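# Move tube rack from fume hood to bench, close sash

## Task

Carry the tube rack out of the fume hood and set it on the bench so that nothing of it overhangs the bench's front or side edges. The rack must stand upright with each tube seated all the way down in a hole, and the hood's sash must be lowered until fully shut. Neither the rack nor any tube may touch the floor, and the robot must not tip over or finish leaning. Everything must stay in place without the robot holding it; at the end the gripper must be open and the robot backed away.

## Robot and tools

Robot: TidyBot++, a mobile base (0.54 m long, 0.50 m wide, 0.38 m high) on four powered casters, with a single seven-joint arm and a two-finger gripper. The shoulder sits 0.12 m ahead of the base centre, 0.68 m up. The arm begins folded with the hand pointing down, reaching up to 0.08 m beyond the base front, elbow up to 1.15 m high. A loose object may occasionally be nudged by an outside push.

Frames: base frame has its origin on the floor below the base centre, x forward, y left, z up. hand_pose is reported in it and marks the point between the finger pads; its z axis runs out along the fingers, its y axis is the closing direction. The odometry frame is the base frame as it was when the scene began. base_odometry counts wheel rotation, so slip shows up as travel and it drifts by centimetres and degrees over many moves. Heading is positive to the left, range -3.142 to 3.142. base_tilt is in degrees, positive when leaning forward or right.

execute_actions: arguments are "actions" (a list holding one action, or empty to just read state and images) and optional "cameras" (a list from base_camera, wrist_camera, all; omitted, null or ["all"] gives both, [] gives none). An action may contain "base", "joints", and "speeds"; its motions start at once and may finish at different times.
- "base" holds exactly one relative move measured from where the base last reported itself: translate_m (metres, forward positive, -2 to 2), strafe_m (metres, left positive, -2 to 2) or rotate_rad (radians, counter-clockwise from above positive, -6.3 to 6.3). A move needing more than 8.667 s at its top speed is refused.
- "joints" holds absolute targets, by name: joint_1_rad (any angle; positive turns the arm clockwise seen from above, opposite to rotate_rad), joint_2_rad shoulder -2.249 to 2.249, joint_3_rad any angle, joint_4_rad elbow -2.579 to 2.579, joint_5_rad any angle, joint_6_rad wrist -2.099 to 2.099, joint_7_rad any angle (hand down: positive is counter-clockwise from above; at 1.57 fingers open toward the robot's left and right), gripper_pos 0 (open, about 85 mm gap) to 1 (closed, squeezing about 96-120 N per finger). Gap is roughly 85 x (1 - gripper_pos) mm. Unbounded joints take the short way; for large turns send steps under half a revolution. Tolerances: ±0.039 for joints 1-4, ±0.056 for 5-7, ±0.03 gripper. A joint or base left out may keep driving toward its earlier target.
- "speeds" caps top speed for this action only: translate_m and strafe_m 0.05 to 0.5 m/s, rotate_rad 0.1 to 1.57 rad/s (maxima are defaults).
An unknown key or out-of-range number makes the whole call refused with no motion. No action runs over 15 s. If a result reports a stop, later motion calls in the same reply are skipped.

Arm geometry (joint_1_rad 0, joint_3_rad 3.14, joint_5_rad 0, as at start): the arm moves in the vertical x-z plane. Upper arm 0.42 m tilted joint_2_rad from vertical (forward positive); forearm 0.31 m at joint_2_rad - joint_4_rad; hand 0.31 m at joint_2_rad - joint_4_rad - joint_6_rad. Hand point offset from shoulder: forward = sum of length x sin(angle), up = sum of length x cos(angle). A down-pointing hand reaches at most about 0.94 m high, only close to the base. Closed fingertips extend about 20 mm past the hand point.

wait: "seconds" 0 to 10; commands nothing new and returns state and images. zoom_image: "camera" (base_camera or wrist_camera) and "region" [x0, y0, x1, y1] in pixels of that camera's most recent full image, at most 504 x 504. read_manual: optional "section", only "licences"; returns URDF licence text. finished_scene: "scene" number; ends the scene permanently and reports success.

Result lines: base_status and joint_status say how each motion ended. "done" for the base means wheels turned the commanded amount, even if slipping. "off_target" means stopped short and perhaps still pushing. "contact_stop"/"time_out" mean the target was dropped and the position held. "joint command not followed" with "cause:" means arm targets were withheld (e.g. self-collision); joints then read "not_followed" and may be retried later. A blocked base can report "done" while well short. on_its_own lists uncommanded motion. motor_effort gives percent of maximum with the peak in brackets; readings are noisy. gripper "done" at 1 means empty; "off_target" means something is held. "ARM HIT" means a hard arm-on-base or arm-on-arm impact. Motor temperatures list each arm joint; MOTOR HOT appears from 60 °C, and at 75 °C an OVER-TEMPERATURE FAULT lets the arm sink ("limit_stop_at_motor_heat"; resend targets). Torque sensors: joints 1-4 warn at 56.7, fault at 104.5 N m; joints 5-7 warn at 29.4, fault at 51.3 N m; a fault freezes arm and gripper for 10 s while the base continues.

Accuracy: friction can leave joints slightly off while showing done; correct by sending last command plus (wanted - measured). The arm sags with a load; never command a held arm to its measured angles. hand_pose may be 1-2 cm off; trust images. Cameras: base_camera 644x364 pinhole, wrist_camera 644x476 fisheye, calibrations given in the setup.

Avoid: dropping or slamming objects, driving while the arm is snagged above about 0.8 m (tipping risk), pushing hard on a raised hand, driving the base into obstacles, and lowering fingers too near the floor.

Each tool is called as name([rows], argument=value, ...), one row to a line, values as JSON.

## Session

execute_actions(actions=[])

Scene clock: 0.00 s.
Motor temperatures (°C, as the motors report them): [35 32 32 30 38 33 41]
base_odometry: x=+0.000 y=+0.000 heading=+0.000 (m, m, rad; odometry frame)
base_tilt: forward=+0.2 right=-0.3 (deg)
base_status: not commanded
joint_positions: joint_1_rad=+0.015 joint_2_rad=-0.307 joint_3_rad=+3.119 joint_4_rad=-2.539 joint_5_rad=-0.003 joint_6_rad=-0.858 joint_7_rad=+1.522 gripper_pos=+0.000
joint_status: not commanded
motor_effort: joint_1_rad=+0 joint_2_rad=-2 joint_3_rad=+0 joint_4_rad=+13 joint_5_rad=+0 joint_6_rad=+1 joint_7_rad=+0 (%)
hand_pose: x=+0.2557 y=+0.0022 z=+0.5788 quat_wxyz=(+0.002, +0.999, -0.022, +0.026) (m; base frame)
pictures: base_camera, wrist_camera
Images, in order (width x height): base_camera 644x364, wrist_camera 644x476.

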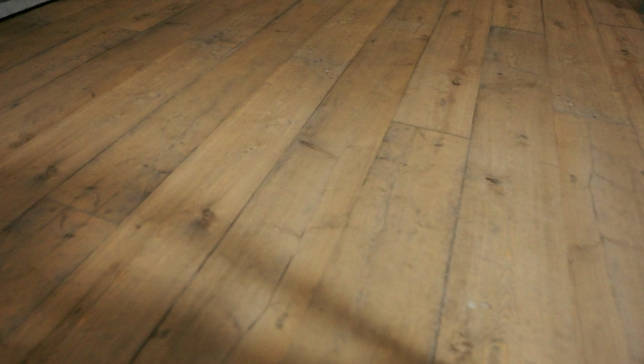

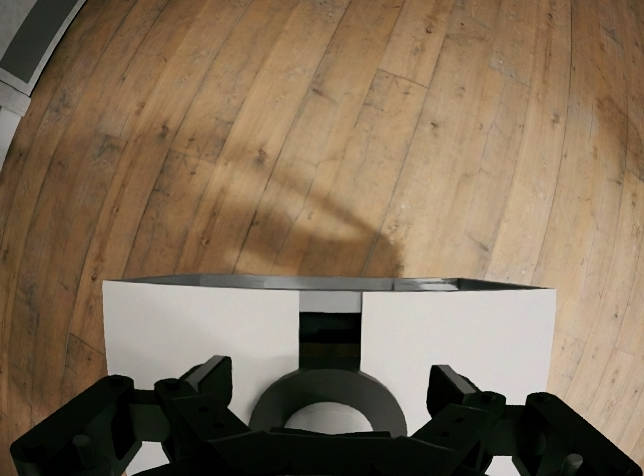

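execute_actions([
  {"base":{"rotate_rad":1.2},"joints":{"joint_6_rad":0.5,"joint_7_rad":1.57}},
])

Scene clock: 2.77 s.
Motor temperatures (°C, as the motors report them): [35 32 32 30 38 33 41]
base_odometry: x=+0.000 y=+0.000 heading=+1.200 (m, m, rad; odometry frame)
base_tilt: forward=+0.2 right=-0.3 (deg)
base_status: done
joint_positions: joint_1_rad=+0.015 joint_2_rad=-0.307 joint_3_rad=+3.119 joint_4_rad=-2.538 joint_5_rad=-0.003 joint_6_rad=+0.501 joint_7_rad=+1.529 gripper_pos=+0.000
joint_status: all done
motor_effort: joint_1_rad=+0(2) joint_2_rad=-7(8) joint_3_rad=+0(1) joint_4_rad=+17(17) joint_5_rad=+0(0) joint_6_rad=+9(9) joint_7_rad=-1(1) (%)
hand_pose: x=+0.5473 y=+0.0050 z=+0.8404 quat_wxyz=(-0.014, +0.761, -0.012, +0.648) (m; base frame)
pictures: base_camera, wrist_camera
camera_calibration (this result's frames):
wrist_camera: T_world_to_cam=[[0.0364783, -0.999243, 0.0135306, -0.02681], [-0.139572, -0.0185012, -0.990039, 0.968999], [0.98954, 0.0342264, -0.140141, -0.284201], [0, 0, 0, 1]] pos_world=[0.417452, 0.000865157, 0.919882]
Images, in order (width x height): base_camera 644x364, wrist_camera 644x476.

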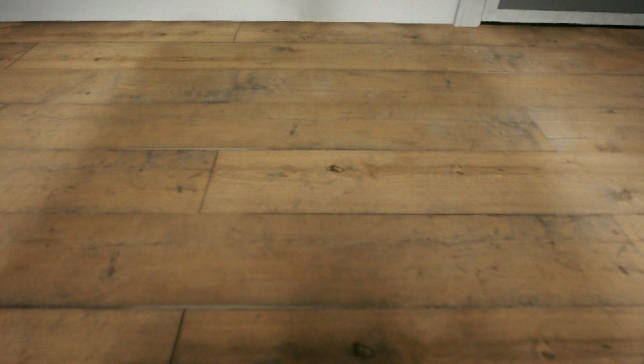

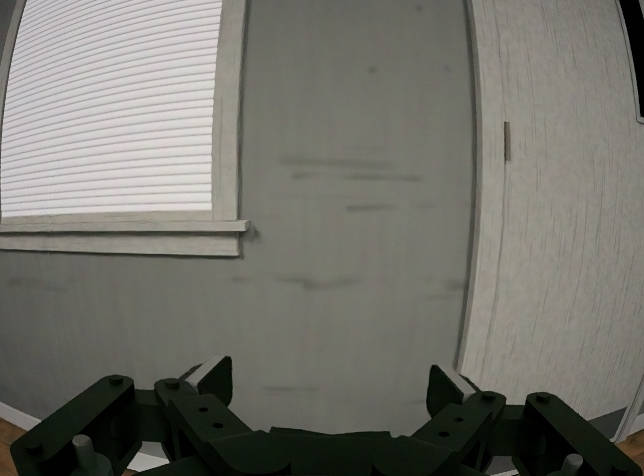

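execute_actions([
  {"base":{"rotate_rad":-2.0}},
])

Scene clock: 6.13 s.
Motor temperatures (°C, as the motors report them): [35 32 32 30 38 33 41]
base_odometry: x=+0.000 y=+0.000 heading=-0.800 (m, m, rad; odometry frame)
base_tilt: forward=+0.2 right=-0.3 (deg)
base_status: done
joint_positions: joint_1_rad=+0.015 joint_2_rad=-0.307 joint_3_rad=+3.119 joint_4_rad=-2.538 joint_5_rad=-0.003 joint_6_rad=+0.501 joint_7_rad=+1.529 gripper_pos=+0.000
joint_status: not commanded
motor_effort: joint_1_rad=-1(1) joint_2_rad=-7(8) joint_3_rad=+0(1) joint_4_rad=+17(17) joint_5_rad=+0(0) joint_6_rad=+9(9) joint_7_rad=-1(1) (%)
hand_pose: x=+0.5473 y=+0.0051 z=+0.8404 quat_wxyz=(-0.014, +0.761, -0.012, +0.648) (m; base frame)
pictures: base_camera, wrist_camera
camera_calibration (this result's frames):
wrist_camera: T_world_to_cam=[[0.0365452, -0.99924, 0.0135519, -0.0268325], [-0.139571, -0.0185317, -0.990039, 0.968999], [0.989537, 0.0342897, -0.140142, -0.2842], [0, 0, 0, 1]] pos_world=[0.417451, 0.000890155, 0.919881]
Images, in order (width x height): base_camera 644x364, wrist_camera 644x476.

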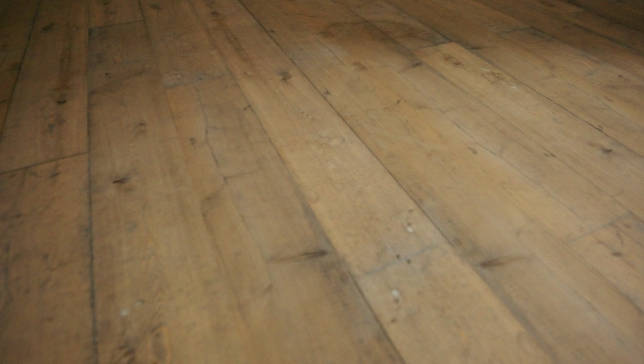

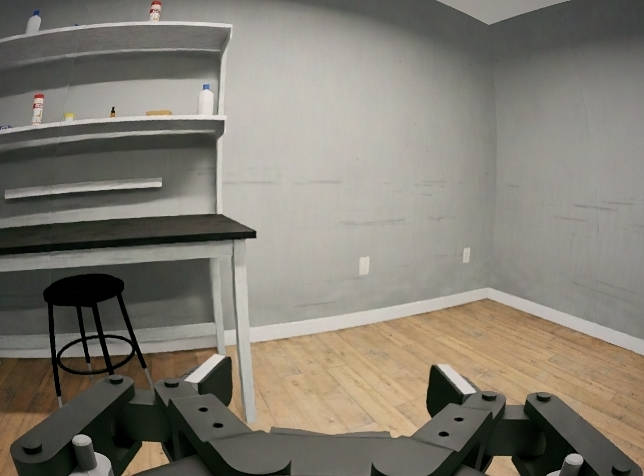

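execute_actions([
  {"base":{"rotate_rad":-1.9}},
])

Scene clock: 9.30 s.
Motor temperatures (°C, as the motors report them): [35 32 32 30 38 33 41]
base_odometry: x=+0.000 y=+0.000 heading=-2.700 (m, m, rad; odometry frame)
base_tilt: forward=+0.2 right=-0.3 (deg)
base_status: done
joint_positions: joint_1_rad=+0.015 joint_2_rad=-0.307 joint_3_rad=+3.119 joint_4_rad=-2.538 joint_5_rad=-0.003 joint_6_rad=+0.501 joint_7_rad=+1.529 gripper_pos=+0.000
joint_status: not commanded
motor_effort: joint_1_rad=-1(1) joint_2_rad=-8(8) joint_3_rad=+0(1) joint_4_rad=+17(17) joint_5_rad=+0(1) joint_6_rad=+9(9) joint_7_rad=-1(1) (%)
hand_pose: x=+0.5473 y=+0.0051 z=+0.8404 quat_wxyz=(-0.014, +0.761, -0.012, +0.648) (m; base frame)
pictures: base_camera, wrist_camera
camera_calibration (this result's frames):
wrist_camera: T_world_to_cam=[[0.036545, -0.99924, 0.0135518, -0.0268324], [-0.139572, -0.0185316, -0.990039, 0.968999], [0.989537, 0.0342895, -0.140143, -0.284199], [0, 0, 0, 1]] pos_world=[0.417451, 0.000890082, 0.919881]
Images, in order (width x height): base_camera 644x364, wrist_camera 644x476.

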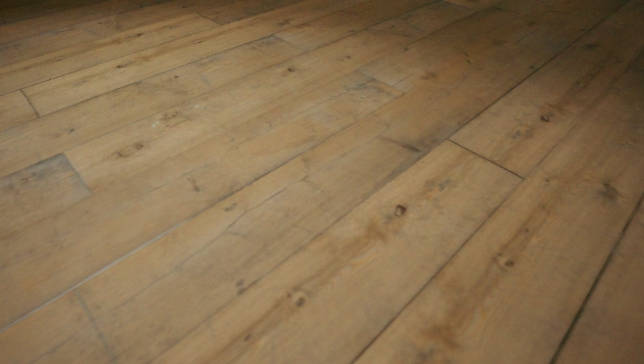

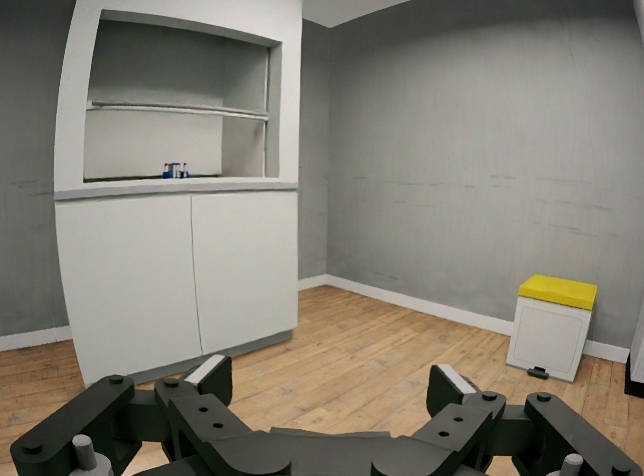

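execute_actions([
  {"base":{"rotate_rad":0.77},"joints":{"joint_1_rad":0,"joint_2_rad":-0.5,"joint_3_rad":3.14,"joint_4_rad":-1.7,"joint_6_rad":-0.5,"joint_7_rad":1.6}},
], cameras=[])

execute_actions([
  {"base":{"strafe_m":-0.9}},
], cameras=[])

execute_actions([
  {"base":{"translate_m":1.0}},
])

Scene clock: 14.27 s.
Motor temperatures (°C, as the motors report them): [35 32 32 30 38 33 41]
base_odometry: x=+0.000 y=+0.000 heading=-1.930 (m, m, rad; odometry frame)
base_tilt: forward=+0.2 right=-0.3 (deg)
base_status: done
joint_positions: joint_1_rad=+0.014 joint_2_rad=-0.479 joint_3_rad=+3.121 joint_4_rad=-1.711 joint_5_rad=-0.003 joint_6_rad=-0.480 joint_7_rad=+1.558 gripper_pos=+0.000
joint_status: all done
motor_effort: joint_1_rad=-1(1) joint_2_rad=-4(10) joint_3_rad=+0(1) joint_4_rad=+20(20) joint_5_rad=+0(1) joint_6_rad=+9(10) joint_7_rad=-1(1) (%)
hand_pose: x=+0.5295 y=+0.0072 z=+1.1158 quat_wxyz=(-0.003, +0.755, -0.001, +0.656) (m; base frame)
pictures: none
No camera images: the call's "cameras" was empty. Leave "cameras" out to get every camera's image.

Scene clock: 17.43 s.
Motor temperatures (°C, as the motors report them): [35 32 32 30 38 33 41]
base_odometry: x=-0.843 y=+0.316 heading=-1.930 (m, m, rad; odometry frame)
base_tilt: forward=+0.2 right=-0.3 (deg)
base_status: done
joint_positions: joint_1_rad=+0.014 joint_2_rad=-0.479 joint_3_rad=+3.128 joint_4_rad=-1.711 joint_5_rad=-0.003 joint_6_rad=-0.480 joint_7_rad=+1.558 gripper_pos=+0.000
joint_status: not commanded
motor_effort: joint_1_rad=-1(0) joint_2_rad=-5(5) joint_3_rad=+0(3) joint_4_rad=+20(20) joint_5_rad=+0(1) joint_6_rad=+9(9) joint_7_rad=-1(0) (%)
hand_pose: x=+0.5296 y=+0.0036 z=+1.1158 quat_wxyz=(-0.002, +0.755, -0.004, +0.656) (m; base frame)
pictures: none
No camera images: the call's "cameras" was empty. Leave "cameras" out to get every camera's image.

Scene clock: 20.80 s.
Motor temperatures (°C, as the motors report them): [35 32 32 30 38 33 41]
base_odometry: x=-1.194 y=-0.621 heading=-1.930 (m, m, rad; odometry frame)
base_tilt: forward=+0.2 right=-0.3 (deg)
base_status: done
joint_positions: joint_1_rad=+0.014 joint_2_rad=-0.488 joint_3_rad=+3.128 joint_4_rad=-1.710 joint_5_rad=-0.003 joint_6_rad=-0.483 joint_7_rad=+1.558 gripper_pos=+0.000
joint_status: not commanded
motor_effort: joint_1_rad=+0(0) joint_2_rad=-4(7) joint_3_rad=+0(0) joint_4_rad=+20(21) joint_5_rad=+0(0) joint_6_rad=+9(10) joint_7_rad=+0(1) (%)
hand_pose: x=+0.5255 y=+0.0036 z=+1.1190 quat_wxyz=(-0.002, +0.753, -0.004, +0.658) (m; base frame)
pictures: base_camera, wrist_camera
camera_calibration (this result's frames):
wrist_camera: T_world_to_cam=[[0.033558, -0.998531, 0.0425456, -0.0621089], [-0.114732, -0.046137, -0.992325, 1.23134], [0.99283, 0.0284191, -0.116112, -0.252114], [0, 0, 0, 1]] pos_world=[0.393665, 0.00195776, 1.19526]
Images, in order (width x height): base_camera 644x364, wrist_camera 644x476.

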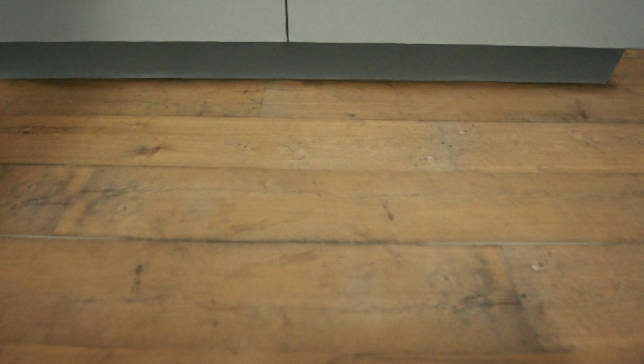

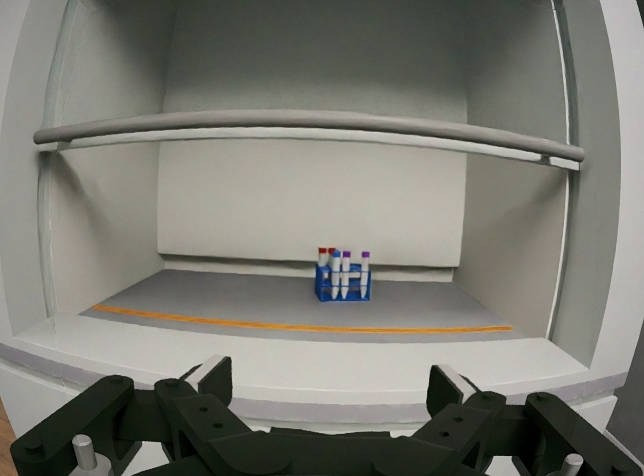

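zoom_image(camera="wrist_camera", region=[290,230,400,320])

execute_actions([
  {"base":{"translate_m":0.35}},
])

Region (290, 230, 400, 320) of wrist_camera's 644x476 image, scaled by 4.582; it fills the top 412 rows of this view, and the rest is white.

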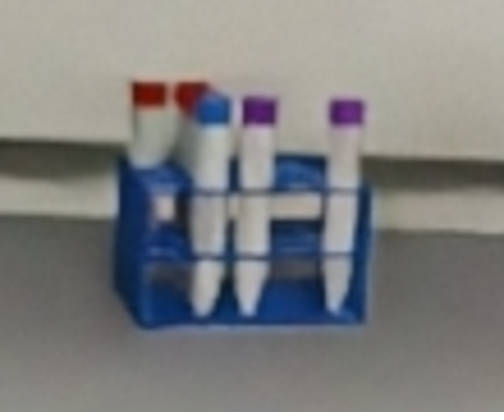

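Scene clock: 23.70 s.
Motor temperatures (°C, as the motors report them): [35 32 32 31 38 33 41]
base_odometry: x=-1.318 y=-0.948 heading=-1.930 (m, m, rad; odometry frame)
base_tilt: forward=+0.2 right=-0.3 (deg)
base_status: done
joint_positions: joint_1_rad=+0.014 joint_2_rad=-0.490 joint_3_rad=+3.128 joint_4_rad=-1.709 joint_5_rad=-0.003 joint_6_rad=-0.484 joint_7_rad=+1.558 gripper_pos=+0.000
joint_status: not commanded
motor_effort: joint_1_rad=-1(1) joint_2_rad=-4(9) joint_3_rad=+0(0) joint_4_rad=+20(21) joint_5_rad=+0(0) joint_6_rad=+9(9) joint_7_rad=+0(1) (%)
hand_pose: x=+0.5244 y=+0.0037 z=+1.1200 quat_wxyz=(-0.002, +0.752, -0.004, +0.659) (m; base frame)
pictures: base_camera, wrist_camera
camera_calibration (this result's frames):
wrist_camera: T_world_to_cam=[[0.0334773, -0.998529, 0.0426402, -0.0621668], [-0.11283, -0.0461673, -0.992541, 1.23148], [0.99305, 0.0284166, -0.114209, -0.25324], [0, 0, 0, 1]] pos_world=[0.392508, 0.00197481, 1.19602]
Images, in order (width x height): base_camera 644x364, wrist_camera 644x476.

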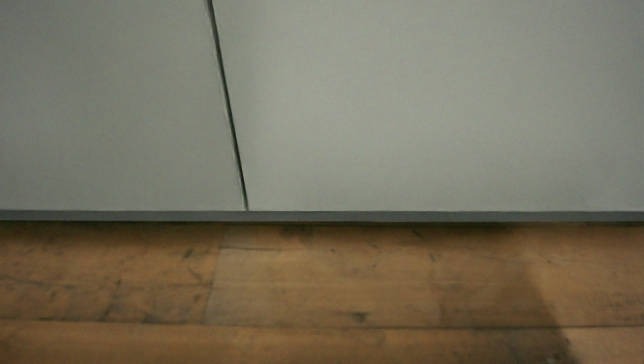

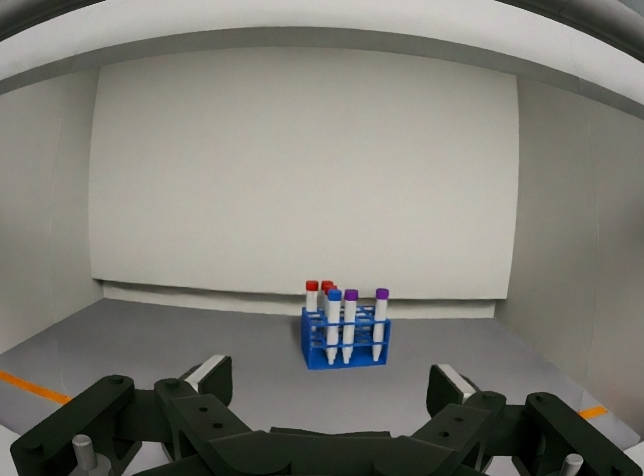

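execute_actions([
  {"base":{"strafe_m":-0.09},"joints":{"joint_1_rad":-0.21,"joint_2_rad":-0.045,"joint_4_rad":-1.74,"joint_6_rad":-0.01,"gripper_pos":0.6,"joint_7_rad":1.64}},
])

zoom_image(camera="wrist_camera", region=[240,150,560,420])

Scene clock: 29.17 s.
Motor temperatures (°C, as the motors report them): [35 32 32 31 38 33 41]
base_odometry: x=-1.402 y=-0.917 heading=-1.930 (m, m, rad; odometry frame)
base_tilt: forward=+0.2 right=-0.3 (deg)
base_status: done
joint_positions: joint_1_rad=-0.189 joint_2_rad=-0.052 joint_3_rad=+3.135 joint_4_rad=-1.731 joint_5_rad=-0.003 joint_6_rad=-0.030 joint_7_rad=+1.598 gripper_pos=+0.600
joint_status: all done
motor_effort: joint_1_rad=+0(1) joint_2_rad=-20(22) joint_3_rad=+0(2) joint_4_rad=+21(21) joint_5_rad=+0(0) joint_6_rad=+10(9) joint_7_rad=-1(0) (%)
hand_pose: x=+0.7061 y=+0.1180 z=+1.0255 quat_wxyz=(-0.056, +0.749, +0.083, +0.654) (m; base frame)
pictures: base_camera, wrist_camera
camera_calibration (this result's frames):
wrist_camera: T_world_to_cam=[[0.233334, -0.96943, 0.0758972, -0.128661], [-0.0995635, -0.10146, -0.989845, 1.15787], [0.967286, 0.223408, -0.120194, -0.446357], [0, 0, 0, 1]] pos_world=[0.577058, 0.0924688, 1.10223]
Images, in order (width x height): base_camera 644x364, wrist_camera 644x476.

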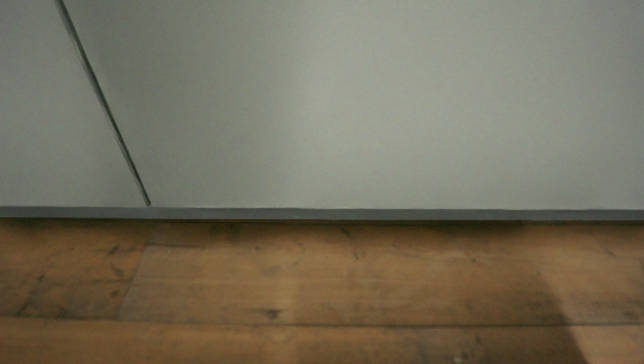

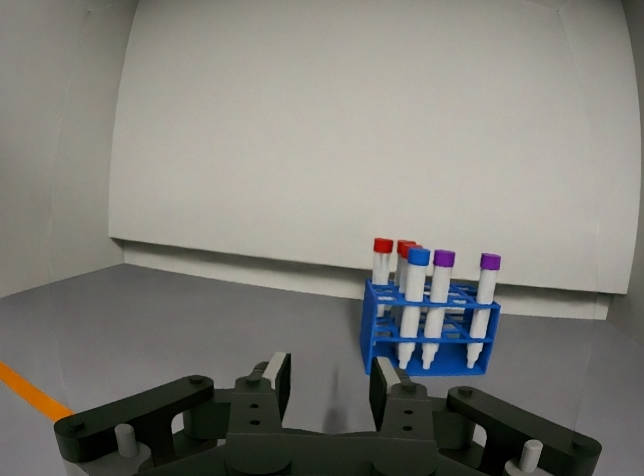

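Region (240, 150, 560, 420) of wrist_camera's 644x476 image, scaled by 1.575; it fills the top 425 rows of this view, and the rest is white.

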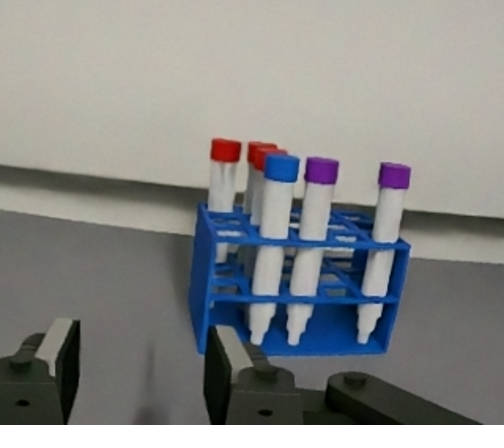

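execute_actions([
  {"base":{"translate_m":0.08},"joints":{"joint_7_rad":1.52}},
])

Scene clock: 32.17 s.
Motor temperatures (°C, as the motors report them): [35 32 32 31 38 33 41]
base_odometry: x=-1.430 y=-0.992 heading=-1.930 (m, m, rad; odometry frame)
base_tilt: forward=+0.2 right=-0.3 (deg)
base_status: done
joint_positions: joint_1_rad=-0.190 joint_2_rad=-0.047 joint_3_rad=+3.135 joint_4_rad=-1.731 joint_5_rad=-0.003 joint_6_rad=-0.028 joint_7_rad=+1.556 gripper_pos=+0.600
joint_status: all done
motor_effort: joint_1_rad=+0(1) joint_2_rad=-20(25) joint_3_rad=+0(2) joint_4_rad=+21(22) joint_5_rad=+0(0) joint_6_rad=+9(10) joint_7_rad=-1(1) (%)
hand_pose: x=+0.7080 y=+0.1187 z=+1.0225 quat_wxyz=(-0.070, +0.752, +0.068, +0.652) (m; base frame)
pictures: base_camera, wrist_camera
camera_calibration (this result's frames):
wrist_camera: T_world_to_cam=[[0.228672, -0.972914, 0.0338677, -0.0815848], [-0.112049, -0.0608621, -0.991837, 1.16116], [0.967034, 0.22301, -0.122931, -0.445659], [0, 0, 0, 1]] pos_world=[0.57973, 0.0906823, 1.09966]
Images, in order (width x height): base_camera 644x364, wrist_camera 644x476.

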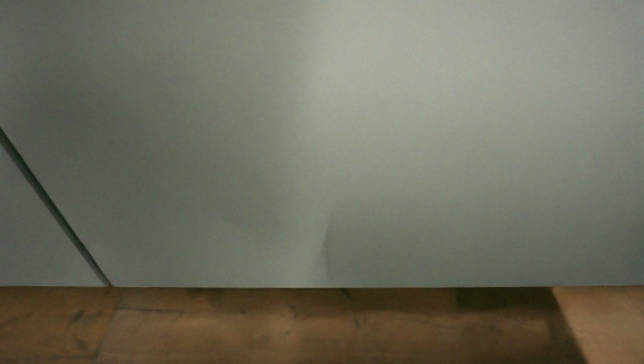

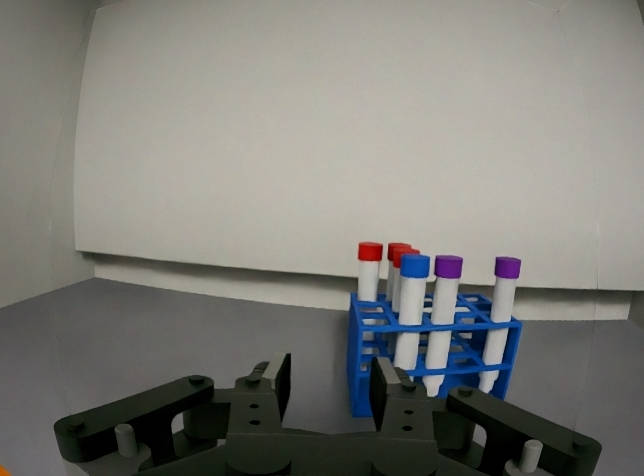

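execute_actions([
  {"base":{"translate_m":0.02},"joints":{"joint_2_rad":0.058,"joint_4_rad":-1.66}},
], cameras=["wrist_camera"])

Scene clock: 35.50 s.
Motor temperatures (°C, as the motors report them): [35 32 32 31 38 33 41]
base_odometry: x=-1.438 y=-1.011 heading=-1.930 (m, m, rad; odometry frame)
base_tilt: forward=+0.2 right=-0.3 (deg)
base_status: done
joint_positions: joint_1_rad=-0.190 joint_2_rad=+0.048 joint_3_rad=+3.135 joint_4_rad=-1.671 joint_5_rad=-0.003 joint_6_rad=-0.028 joint_7_rad=+1.556 gripper_pos=+0.600
joint_status: all done
motor_effort: joint_1_rad=+0(1) joint_2_rad=-24(26) joint_3_rad=-1(0) joint_4_rad=+20(21) joint_5_rad=+0(0) joint_6_rad=+9(10) joint_7_rad=+0(1) (%)
hand_pose: x=+0.7442 y=+0.1257 z=+1.0010 quat_wxyz=(-0.069, +0.764, +0.068, +0.638) (m; base frame)
pictures: wrist_camera
camera_calibration (this result's frames):
wrist_camera: T_world_to_cam=[[0.229909, -0.972684, 0.0320462, -0.0813805], [-0.145585, -0.0669317, -0.987079, 1.16535], [0.962261, 0.222273, -0.156997, -0.44711], [0, 0, 0, 1]] pos_world=[0.618605, 0.0982218, 1.08271]
Images, in order (width x height): wrist_camera 644x476.

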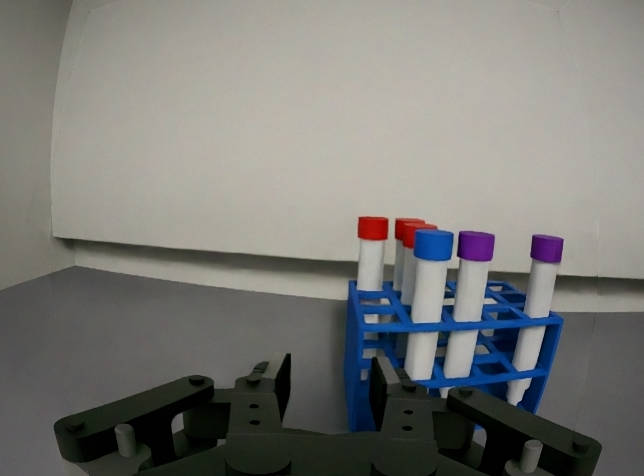

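execute_actions([
  {"base":{"strafe_m":-0.005},"joints":{"joint_4_rad":-1.652}},
], cameras=[])

execute_actions([
  {"base":{"translate_m":0.03},"speeds":{"translate_m":0.05}},
])

Scene clock: 38.20 s.
Motor temperatures (°C, as the motors report them): [35 32 32 31 38 33 41]
base_odometry: x=-1.442 y=-1.009 heading=-1.930 (m, m, rad; odometry frame)
base_tilt: forward=+0.2 right=-0.3 (deg)
base_status: done
joint_positions: joint_1_rad=-0.193 joint_2_rad=+0.048 joint_3_rad=+3.135 joint_4_rad=-1.665 joint_5_rad=-0.003 joint_6_rad=-0.028 joint_7_rad=+1.556 gripper_pos=+0.600
joint_status: all done
motor_effort: joint_1_rad=-1(3) joint_2_rad=-22(25) joint_3_rad=-1(2) joint_4_rad=+20(20) joint_5_rad=+0(0) joint_6_rad=+9(9) joint_7_rad=+0(0) (%)
hand_pose: x=+0.7444 y=+0.1275 z=+1.0048 quat_wxyz=(-0.070, +0.761, +0.069, +0.641) (m; base frame)
pictures: none
No camera images: the call's "cameras" was empty. Leave "cameras" out to get every camera's image.

Scene clock: 39.27 s.
Motor temperatures (°C, as the motors report them): [35 32 32 31 38 33 41]
base_odometry: x=-1.453 y=-1.037 heading=-1.930 (m, m, rad; odometry frame)
base_tilt: forward=+0.2 right=-0.3 (deg)
base_status: done
joint_positions: joint_1_rad=-0.193 joint_2_rad=+0.049 joint_3_rad=+3.135 joint_4_rad=-1.665 joint_5_rad=-0.003 joint_6_rad=-0.028 joint_7_rad=+1.556 gripper_pos=+0.600
joint_status: not commanded
motor_effort: joint_1_rad=+0(1) joint_2_rad=-24(28) joint_3_rad=-1(0) joint_4_rad=+20(22) joint_5_rad=+0(0) joint_6_rad=+10(9) joint_7_rad=-1(1) (%)
hand_pose: x=+0.7447 y=+0.1275 z=+1.0045 quat_wxyz=(-0.070, +0.762, +0.069, +0.641) (m; base frame)
pictures: base_camera, wrist_camera
camera_calibration (this result's frames):
wrist_camera: T_world_to_cam=[[0.232251, -0.972121, 0.0322544, -0.0818908], [-0.139848, -0.0661913, -0.987958, 1.16547], [0.96255, 0.224944, -0.151322, -0.453742], [0, 0, 0, 1]] pos_world=[0.618757, 0.0996024, 1.08542]
Images, in order (width x height): base_camera 644x364, wrist_camera 644x476.

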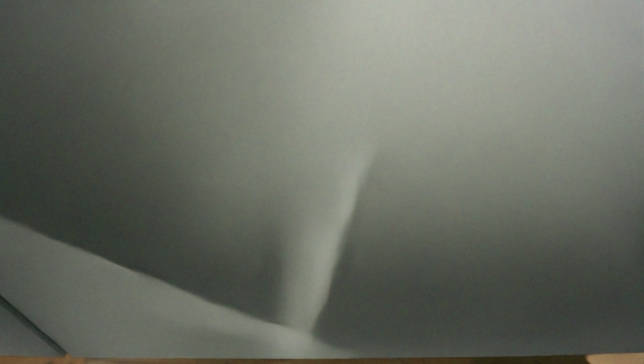

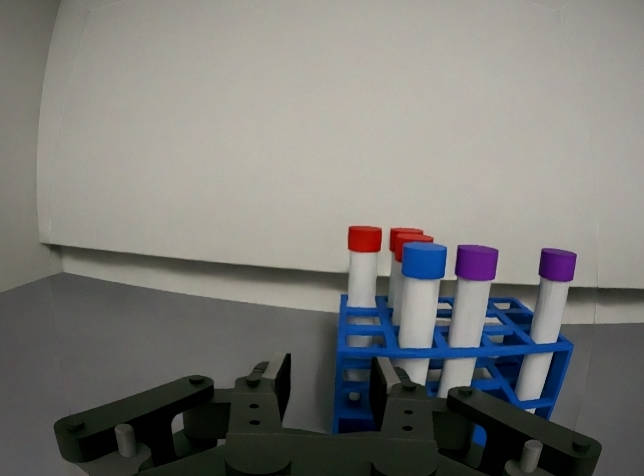

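execute_actions([
  {"joints":{"joint_2_rad":0.07,"gripper_pos":0.74}},
], cameras=[])

execute_actions([
  {"joints":{"joint_2_rad":0.135,"joint_4_rad":-1.585}},
], cameras=["wrist_camera"])

Scene clock: 41.17 s.
Motor temperatures (°C, as the motors report them): [35 32 32 31 38 34 41]
base_odometry: x=-1.453 y=-1.037 heading=-1.930 (m, m, rad; odometry frame)
base_tilt: forward=+0.2 right=-0.3 (deg)
base_status: not commanded
joint_positions: joint_1_rad=-0.193 joint_2_rad=+0.052 joint_3_rad=+3.135 joint_4_rad=-1.665 joint_5_rad=-0.003 joint_6_rad=-0.028 joint_7_rad=+1.556 gripper_pos=+0.740
joint_status: all done
motor_effort: joint_1_rad=+0(1) joint_2_rad=-24(23) joint_3_rad=-1(1) joint_4_rad=+21(21) joint_5_rad=+0(0) joint_6_rad=+10(9) joint_7_rad=+0(1) (%)
hand_pose: x=+0.7456 y=+0.1277 z=+1.0027 quat_wxyz=(-0.070, +0.763, +0.069, +0.639) (m; base frame)
pictures: none
No camera images: the call's "cameras" was empty. Leave "cameras" out to get every camera's image.

Scene clock: 42.03 s.
Motor temperatures (°C, as the motors report them): [35 32 32 31 38 34 41]
base_odometry: x=-1.453 y=-1.037 heading=-1.930 (m, m, rad; odometry frame)
base_tilt: forward=+0.2 right=-0.3 (deg)
base_status: not commanded
joint_positions: joint_1_rad=-0.193 joint_2_rad=+0.116 joint_3_rad=+3.135 joint_4_rad=-1.594 joint_5_rad=-0.003 joint_6_rad=-0.028 joint_7_rad=+1.556 gripper_pos=+0.740
joint_status: all done
motor_effort: joint_1_rad=+0(0) joint_2_rad=-27(28) joint_3_rad=-1(1) joint_4_rad=+20(21) joint_5_rad=+0(0) joint_6_rad=+9(10) joint_7_rad=+0(1) (%)
hand_pose: x=+0.7724 y=+0.1330 z=+1.0044 quat_wxyz=(-0.070, +0.760, +0.069, +0.642) (m; base frame)
pictures: wrist_camera
camera_calibration (this result's frames):
wrist_camera: T_world_to_cam=[[0.232106, -0.972165, 0.031964, -0.0826371], [-0.136473, -0.0650844, -0.988503, 1.16741], [0.963069, 0.225076, -0.147781, -0.48566], [0, 0, 0, 1]] pos_world=[0.646225, 0.104953, 1.08486]
Images, in order (width x height): wrist_camera 644x476.

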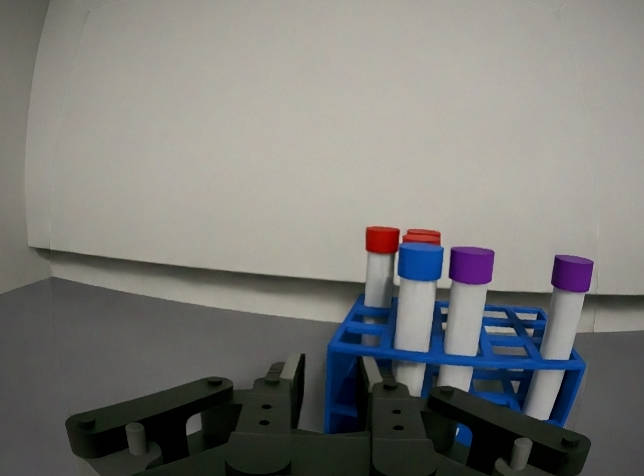

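execute_actions([
  {"base":{"translate_m":-0.07}},
], cameras=[])

execute_actions([
  {"base":{"strafe_m":0.135},"joints":{"joint_1_rad":0.02,"joint_2_rad":0.2,"joint_4_rad":-1.53,"gripper_pos":0.7}},
], cameras=["wrist_camera"])

Scene clock: 44.80 s.
Motor temperatures (°C, as the motors report them): [35 32 32 31 38 34 41]
base_odometry: x=-1.429 y=-0.972 heading=-1.930 (m, m, rad; odometry frame)
base_tilt: forward=+0.2 right=-0.3 (deg)
base_status: done
joint_positions: joint_1_rad=-0.194 joint_2_rad=+0.122 joint_3_rad=+3.135 joint_4_rad=-1.594 joint_5_rad=-0.003 joint_6_rad=-0.027 joint_7_rad=+1.556 gripper_pos=+0.740
joint_status: not commanded
motor_effort: joint_1_rad=+0(2) joint_2_rad=-26(29) joint_3_rad=-1(3) joint_4_rad=+20(21) joint_5_rad=+0(0) joint_6_rad=+9(9) joint_7_rad=+0(0) (%)
hand_pose: x=+0.7742 y=+0.1341 z=+1.0005 quat_wxyz=(-0.070, +0.762, +0.070, +0.640) (m; base frame)
pictures: none
No camera images: the call's "cameras" was empty. Leave "cameras" out to get every camera's image.

Scene clock: 46.33 s.
Motor temperatures (°C, as the motors report them): [35 32 32 31 38 34 41]
base_odometry: x=-1.302 y=-1.019 heading=-1.930 (m, m, rad; odometry frame)
base_tilt: forward=+0.2 right=-0.3 (deg)
base_status: done
joint_positions: joint_1_rad=+0.000 joint_2_rad=+0.180 joint_3_rad=+3.135 joint_4_rad=-1.546 joint_5_rad=-0.003 joint_6_rad=-0.027 joint_7_rad=+1.556 gripper_pos=+0.700
joint_status: all done
motor_effort: joint_1_rad=-1(4) joint_2_rad=-28(29) joint_3_rad=+0(3) joint_4_rad=+20(21) joint_5_rad=+0(0) joint_6_rad=+9(9) joint_7_rad=-1(1) (%)
hand_pose: x=+0.8109 y=+0.0056 z=+0.9911 quat_wxyz=(-0.008, +0.768, -0.005, +0.640) (m; base frame)
pictures: wrist_camera
camera_calibration (this result's frames):
wrist_camera: T_world_to_cam=[[0.0423621, -0.99862, 0.0310567, -0.0600588], [-0.161114, -0.0375058, -0.986223, 1.16878], [0.986026, 0.0367748, -0.162481, -0.498951], [0, 0, 0, 1]] pos_world=[0.682829, 0.00220875, 1.07347]
Images, in order (width x height): wrist_camera 644x476.

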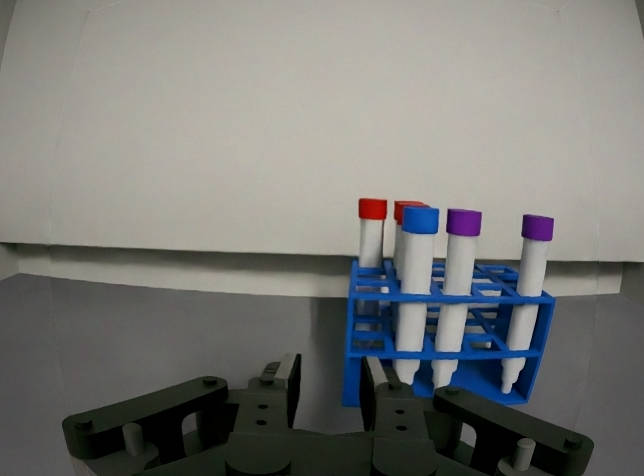

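execute_actions([
  {"base":{"strafe_m":-0.004},"joints":{"joint_6_rad":0.016}},
], cameras=[])

execute_actions([
  {"base":{"translate_m":0.03},"speeds":{"translate_m":0.05}},
], cameras=["wrist_camera"])

Scene clock: 50.40 s.
Motor temperatures (°C, as the motors report them): [35 32 32 31 38 34 41]
base_odometry: x=-1.306 y=-1.018 heading=-1.930 (m, m, rad; odometry frame)
base_tilt: forward=+0.2 right=-0.3 (deg)
base_status: done
joint_positions: joint_1_rad=+0.004 joint_2_rad=+0.180 joint_3_rad=+3.135 joint_4_rad=-1.544 joint_5_rad=-0.003 joint_6_rad=-0.002 joint_7_rad=+1.556 gripper_pos=+0.700
joint_status: all done
motor_effort: joint_1_rad=-1(5) joint_2_rad=-29(30) joint_3_rad=-1(4) joint_4_rad=+20(22) joint_5_rad=+0(0) joint_6_rad=+9(9) joint_7_rad=+0(1) (%)
hand_pose: x=+0.8124 y=+0.0023 z=+0.9999 quat_wxyz=(-0.007, +0.760, -0.006, +0.650) (m; base frame)
pictures: none
No camera images: the call's "cameras" was empty. Leave "cameras" out to get every camera's image.

Scene clock: 51.47 s.
Motor temperatures (°C, as the motors report them): [35 32 32 31 38 34 41]
base_odometry: x=-1.316 y=-1.046 heading=-1.930 (m, m, rad; odometry frame)
base_tilt: forward=+0.2 right=-0.3 (deg)
base_status: done
joint_positions: joint_1_rad=+0.004 joint_2_rad=+0.183 joint_3_rad=+3.135 joint_4_rad=-1.543 joint_5_rad=-0.003 joint_6_rad=-0.002 joint_7_rad=+1.556 gripper_pos=+0.700
joint_status: not commanded
motor_effort: joint_1_rad=+0(1) joint_2_rad=-29(31) joint_3_rad=-1(1) joint_4_rad=+20(21) joint_5_rad=+0(0) joint_6_rad=+9(9) joint_7_rad=-1(1) (%)
hand_pose: x=+0.8136 y=+0.0023 z=+0.9981 quat_wxyz=(-0.007, +0.760, -0.006, +0.649) (m; base frame)
pictures: wrist_camera
camera_calibration (this result's frames):
wrist_camera: T_world_to_cam=[[0.0368186, -0.998812, 0.031911, -0.0600039], [-0.137098, -0.0366793, -0.989878, 1.16014], [0.989873, 0.032071, -0.138286, -0.527674], [0, 0, 0, 1]] pos_world=[0.683593, -0.000456417, 1.07734]
Images, in order (width x height): wrist_camera 644x476.

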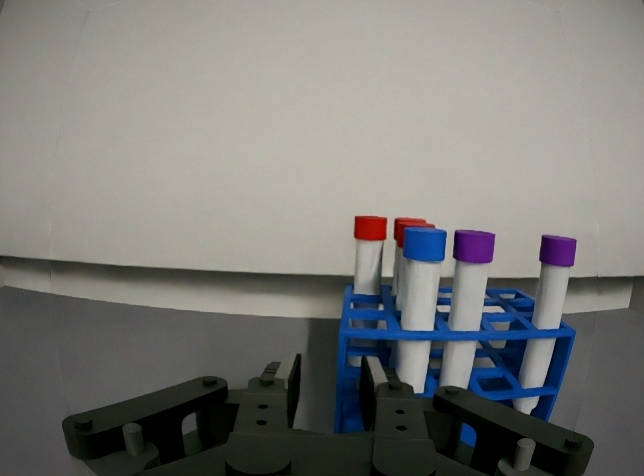

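execute_actions([
  {"base":{"translate_m":0.03},"speeds":{"translate_m":0.05},"joints":{"gripper_pos":0.78}},
], cameras=["wrist_camera"])

Scene clock: 53.67 s.
Motor temperatures (°C, as the motors report them): [35 32 32 31 38 34 41]
base_odometry: x=-1.327 y=-1.074 heading=-1.930 (m, m, rad; odometry frame)
base_tilt: forward=+0.2 right=-0.3 (deg)
base_status: done
joint_positions: joint_1_rad=+0.004 joint_2_rad=+0.186 joint_3_rad=+3.135 joint_4_rad=-1.543 joint_5_rad=-0.003 joint_6_rad=-0.002 joint_7_rad=+1.556 gripper_pos=+0.780
joint_status: all done
motor_effort: joint_1_rad=-1(1) joint_2_rad=-28(32) joint_3_rad=-1(2) joint_4_rad=+20(21) joint_5_rad=+0(0) joint_6_rad=+8(9) joint_7_rad=-1(1) (%)
hand_pose: x=+0.8145 y=+0.0023 z=+0.9965 quat_wxyz=(-0.007, +0.761, -0.006, +0.648) (m; base frame)
pictures: wrist_camera
camera_calibration (this result's frames):
wrist_camera: T_world_to_cam=[[0.0368879, -0.998813, 0.0318175, -0.0599526], [-0.13928, -0.036667, -0.989574, 1.16015], [0.989566, 0.0320718, -0.140467, -0.526355], [0, 0, 0, 1]] pos_world=[0.684659, -0.00046117, 1.07602]
Images, in order (width x height): wrist_camera 644x476.

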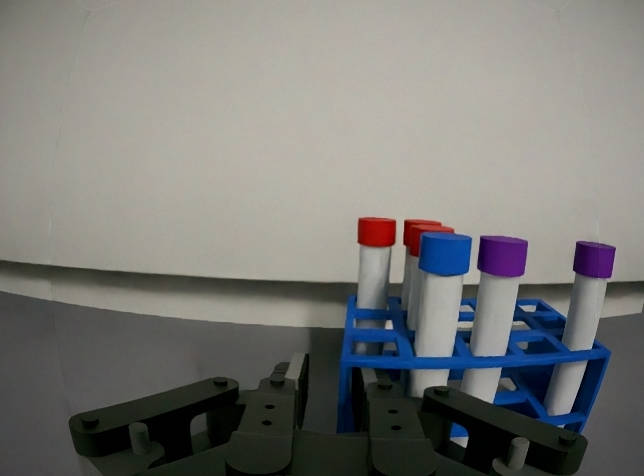

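In. Grip, lift, back up.

execute_actions([
  {"joints":{"gripper_pos":1}},
], cameras=[])

execute_actions([
  {"joints":{"joint_4_rad":-1.38,"joint_6_rad":-0.17}},
], cameras=["wrist_camera"])

Scene clock: 55.43 s.
Motor temperatures (°C, as the motors report them): [35 32 32 31 38 34 41]
base_odometry: x=-1.327 y=-1.074 heading=-1.930 (m, m, rad; odometry frame)
base_tilt: forward=+0.2 right=-0.3 (deg)
base_status: not commanded
joint_positions: joint_1_rad=+0.004 joint_2_rad=+0.186 joint_3_rad=+3.135 joint_4_rad=-1.542 joint_5_rad=-0.003 joint_6_rad=-0.001 joint_7_rad=+1.556 gripper_pos=+0.985
joint_status: all done
motor_effort: joint_1_rad=+0(1) joint_2_rad=-28(29) joint_3_rad=-1(2) joint_4_rad=+21(21) joint_5_rad=+0(1) joint_6_rad=+10(9) joint_7_rad=-1(1) (%)
hand_pose: x=+0.8147 y=+0.0022 z=+0.9974 quat_wxyz=(-0.007, +0.760, -0.006, +0.649) (m; base frame)
pictures: none
No camera images: the call's "cameras" was empty. Leave "cameras" out to get every camera's image.

Scene clock: 56.50 s.
Motor temperatures (°C, as the motors report them): [35 32 32 31 38 34 41]
base_odometry: x=-1.327 y=-1.074 heading=-1.930 (m, m, rad; odometry frame)
base_tilt: forward=+0.2 right=-0.3 (deg)
base_status: not commanded
joint_positions: joint_1_rad=+0.004 joint_2_rad=+0.191 joint_3_rad=+3.135 joint_4_rad=-1.396 joint_5_rad=-0.003 joint_6_rad=-0.157 joint_7_rad=+1.556 gripper_pos=+0.985
joint_status: all done
motor_effort: joint_1_rad=-1(0) joint_2_rad=-30(32) joint_3_rad=+0(1) joint_4_rad=+22(22) joint_5_rad=+0(0) joint_6_rad=+11(10) joint_7_rad=+0(0) (%)
hand_pose: x=+0.8199 y=+0.0023 z=+1.0358 quat_wxyz=(-0.007, +0.766, -0.006, +0.643) (m; base frame)
pictures: wrist_camera
camera_calibration (this result's frames):
wrist_camera: T_world_to_cam=[[0.0376692, -0.998802, 0.0312458, -0.0614332], [-0.15329, -0.0366735, -0.987501, 1.20915], [0.987463, 0.0324087, -0.154487, -0.509958], [0, 0, 0, 1]] pos_world=[0.69123, -0.000488544, 1.11718]
Images, in order (width x height): wrist_camera 644x476.

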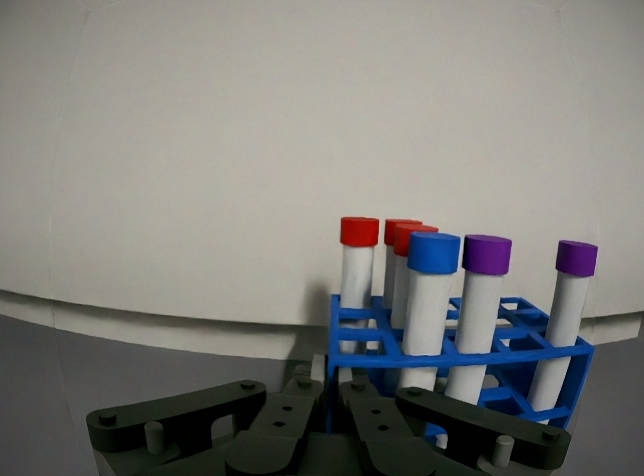

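execute_actions([
  {"base":{"translate_m":-1.6},"speeds":{"translate_m":0.35}},
], cameras=[])

execute_actions([
  {"base":{"rotate_rad":1.57},"speeds":{"rotate_rad":0.6}},
], cameras=["wrist_camera"])

execute_actions([
  {"base":{"translate_m":1.2},"speeds":{"translate_m":0.35}},
])

Scene clock: 64.07 s.
Motor temperatures (°C, as the motors report them): [35 33 32 31 38 34 41]
base_odometry: x=-0.765 y=+0.424 heading=-1.930 (m, m, rad; odometry frame)
base_tilt: forward=+0.2 right=-0.3 (deg)
base_status: done
joint_positions: joint_1_rad=+0.005 joint_2_rad=+0.201 joint_3_rad=+3.135 joint_4_rad=-1.396 joint_5_rad=-0.003 joint_6_rad=-0.160 joint_7_rad=+1.556 gripper_pos=+0.985
joint_status: not commanded
motor_effort: joint_1_rad=-1(3) joint_2_rad=-30(36) joint_3_rad=-1(3) joint_4_rad=+22(23) joint_5_rad=+0(0) joint_6_rad=+10(11) joint_7_rad=-1(1) (%)
hand_pose: x=+0.8231 y=+0.0017 z=+1.0282 quat_wxyz=(-0.006, +0.770, -0.007, +0.638) (m; base frame)
pictures: none
No camera images: the call's "cameras" was empty. Leave "cameras" out to get every camera's image.

Scene clock: 67.43 s.
Motor temperatures (°C, as the motors report them): [35 33 32 31 38 34 41]
base_odometry: x=-0.765 y=+0.424 heading=-0.360 (m, m, rad; odometry frame)
base_tilt: forward=+0.2 right=-0.3 (deg)
base_status: done
joint_positions: joint_1_rad=+0.015 joint_2_rad=+0.201 joint_3_rad=+3.137 joint_4_rad=-1.396 joint_5_rad=-0.003 joint_6_rad=-0.161 joint_7_rad=+1.556 gripper_pos=+0.985
joint_status: not commanded
motor_effort: joint_1_rad=+0(4) joint_2_rad=-31(32) joint_3_rad=-1(5) joint_4_rad=+22(22) joint_5_rad=+0(1) joint_6_rad=+11(10) joint_7_rad=+0(0) (%)
hand_pose: x=+0.8231 y=-0.0061 z=+1.0282 quat_wxyz=(-0.003, +0.770, -0.011, +0.638) (m; base frame)
pictures: wrist_camera
camera_calibration (this result's frames):
wrist_camera: T_world_to_cam=[[0.0260322, -0.99918, 0.0310128, -0.0598891], [-0.166444, -0.0349225, -0.985432, 1.21047], [0.985707, 0.0204911, -0.167217, -0.499497], [0, 0, 0, 1]] pos_world=[0.695393, -0.00733204, 1.11117]
Images, in order (width x height): wrist_camera 644x476.

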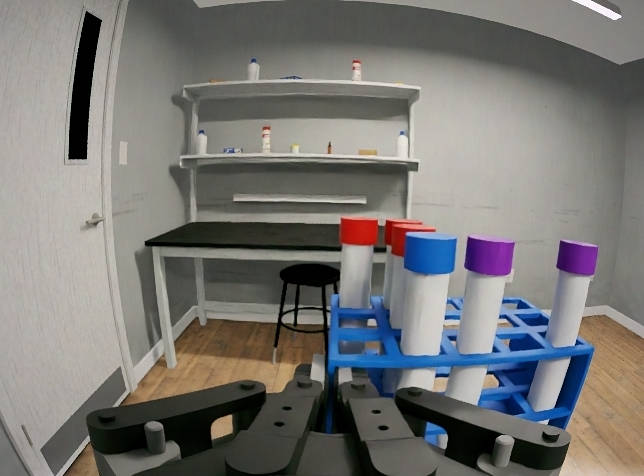

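Scene clock: 71.93 s.
Motor temperatures (°C, as the motors report them): [35 33 32 31 38 34 41]
base_odometry: x=+0.359 y=+0.002 heading=-0.360 (m, m, rad; odometry frame)
base_tilt: forward=+0.2 right=-0.3 (deg)
base_status: done
joint_positions: joint_1_rad=+0.015 joint_2_rad=+0.202 joint_3_rad=+3.137 joint_4_rad=-1.396 joint_5_rad=-0.003 joint_6_rad=-0.162 joint_7_rad=+1.556 gripper_pos=+0.985
joint_status: not commanded
motor_effort: joint_1_rad=+0(1) joint_2_rad=-32(35) joint_3_rad=-1(1) joint_4_rad=+22(23) joint_5_rad=+0(0) joint_6_rad=+11(10) joint_7_rad=-1(0) (%)
hand_pose: x=+0.8234 y=-0.0061 z=+1.0271 quat_wxyz=(-0.003, +0.770, -0.011, +0.637) (m; base frame)
pictures: base_camera, wrist_camera
camera_calibration (this result's frames):
wrist_camera: T_world_to_cam=[[0.0260966, -0.999181, 0.0309346, -0.0598453], [-0.168394, -0.0348968, -0.985102, 1.21079], [0.985374, 0.0204986, -0.169167, -0.497773], [0, 0, 0, 1]] pos_world=[0.695946, -0.00733978, 1.1104]
Images, in order (width x height): base_camera 644x364, wrist_camera 644x476.

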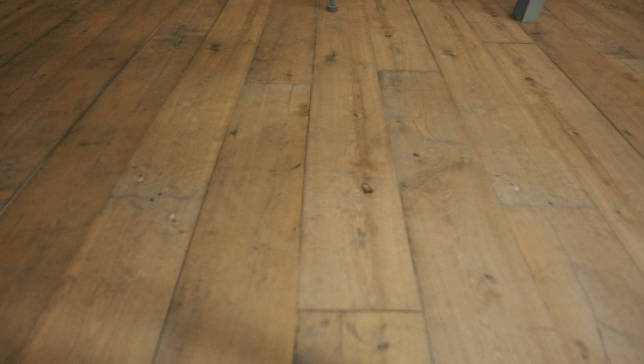

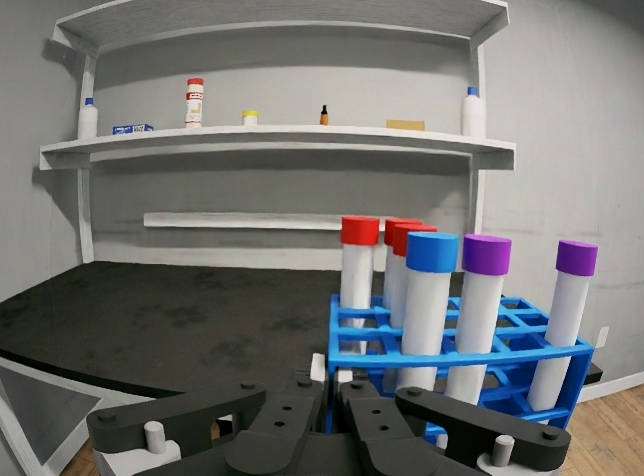

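execute_actions([
  {"base":{"translate_m":0.53},"speeds":{"translate_m":0.3},"joints":{"joint_4_rad":-1.65,"joint_6_rad":0.14}},
], cameras=[])

execute_actions([
  {"joints":{"joint_4_rad":-1.92,"joint_6_rad":0.41}},
])

Scene clock: 76.90 s.
Motor temperatures (°C, as the motors report them): [35 33 32 31 38 34 41]
base_odometry: x=+0.855 y=-0.184 heading=-0.359 (m, m, rad; odometry frame)
base_tilt: forward=+0.2 right=-0.3 (deg)
base_status: done
joint_positions: joint_1_rad=+0.015 joint_2_rad=+0.204 joint_3_rad=+3.137 joint_4_rad=-1.647 joint_5_rad=-0.003 joint_6_rad=+0.114 joint_7_rad=+1.556 gripper_pos=+0.985
joint_status: all done
motor_effort: joint_1_rad=-1(1) joint_2_rad=-30(34) joint_3_rad=-1(2) joint_4_rad=+21(23) joint_5_rad=+0(0) joint_6_rad=+10(10) joint_7_rad=+0(1) (%)
hand_pose: x=+0.8134 y=-0.0061 z=+0.9551 quat_wxyz=(-0.003, +0.763, -0.011, +0.646) (m; base frame)
pictures: none
No camera images: the call's "cameras" was empty. Leave "cameras" out to get every camera's image.

Scene clock: 78.27 s.
Motor temperatures (°C, as the motors report them): [35 33 32 31 38 34 41]
base_odometry: x=+0.855 y=-0.184 heading=-0.359 (m, m, rad; odometry frame)
base_tilt: forward=+0.2 right=-0.3 (deg)
base_status: not commanded
joint_positions: joint_1_rad=+0.015 joint_2_rad=+0.204 joint_3_rad=+3.137 joint_4_rad=-1.916 joint_5_rad=-0.003 joint_6_rad=+0.382 joint_7_rad=+1.556 gripper_pos=+0.985
joint_status: all done
motor_effort: joint_1_rad=+0(0) joint_2_rad=-28(31) joint_3_rad=-1(1) joint_4_rad=+19(21) joint_5_rad=+0(0) joint_6_rad=+10(10) joint_7_rad=+0(0) (%)
hand_pose: x=+0.7793 y=-0.0059 z=+0.8776 quat_wxyz=(-0.002, +0.764, -0.011, +0.645) (m; base frame)
pictures: base_camera, wrist_camera
camera_calibration (this result's frames):
wrist_camera: T_world_to_cam=[[0.0240812, -0.999196, 0.0320545, -0.0533195], [-0.148015, -0.035274, -0.988356, 1.04298], [0.988692, 0.0190562, -0.148745, -0.500103], [0, 0, 0, 1]] pos_world=[0.650108, -0.0069565, 0.958155]
Images, in order (width x height): base_camera 644x364, wrist_camera 644x476.

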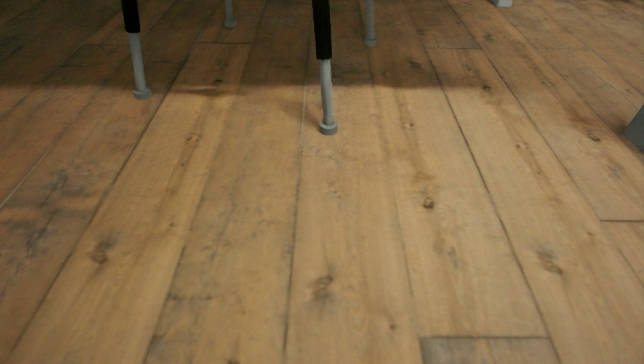

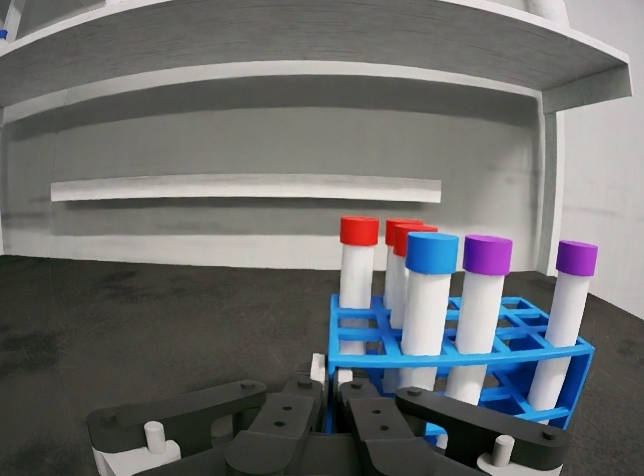

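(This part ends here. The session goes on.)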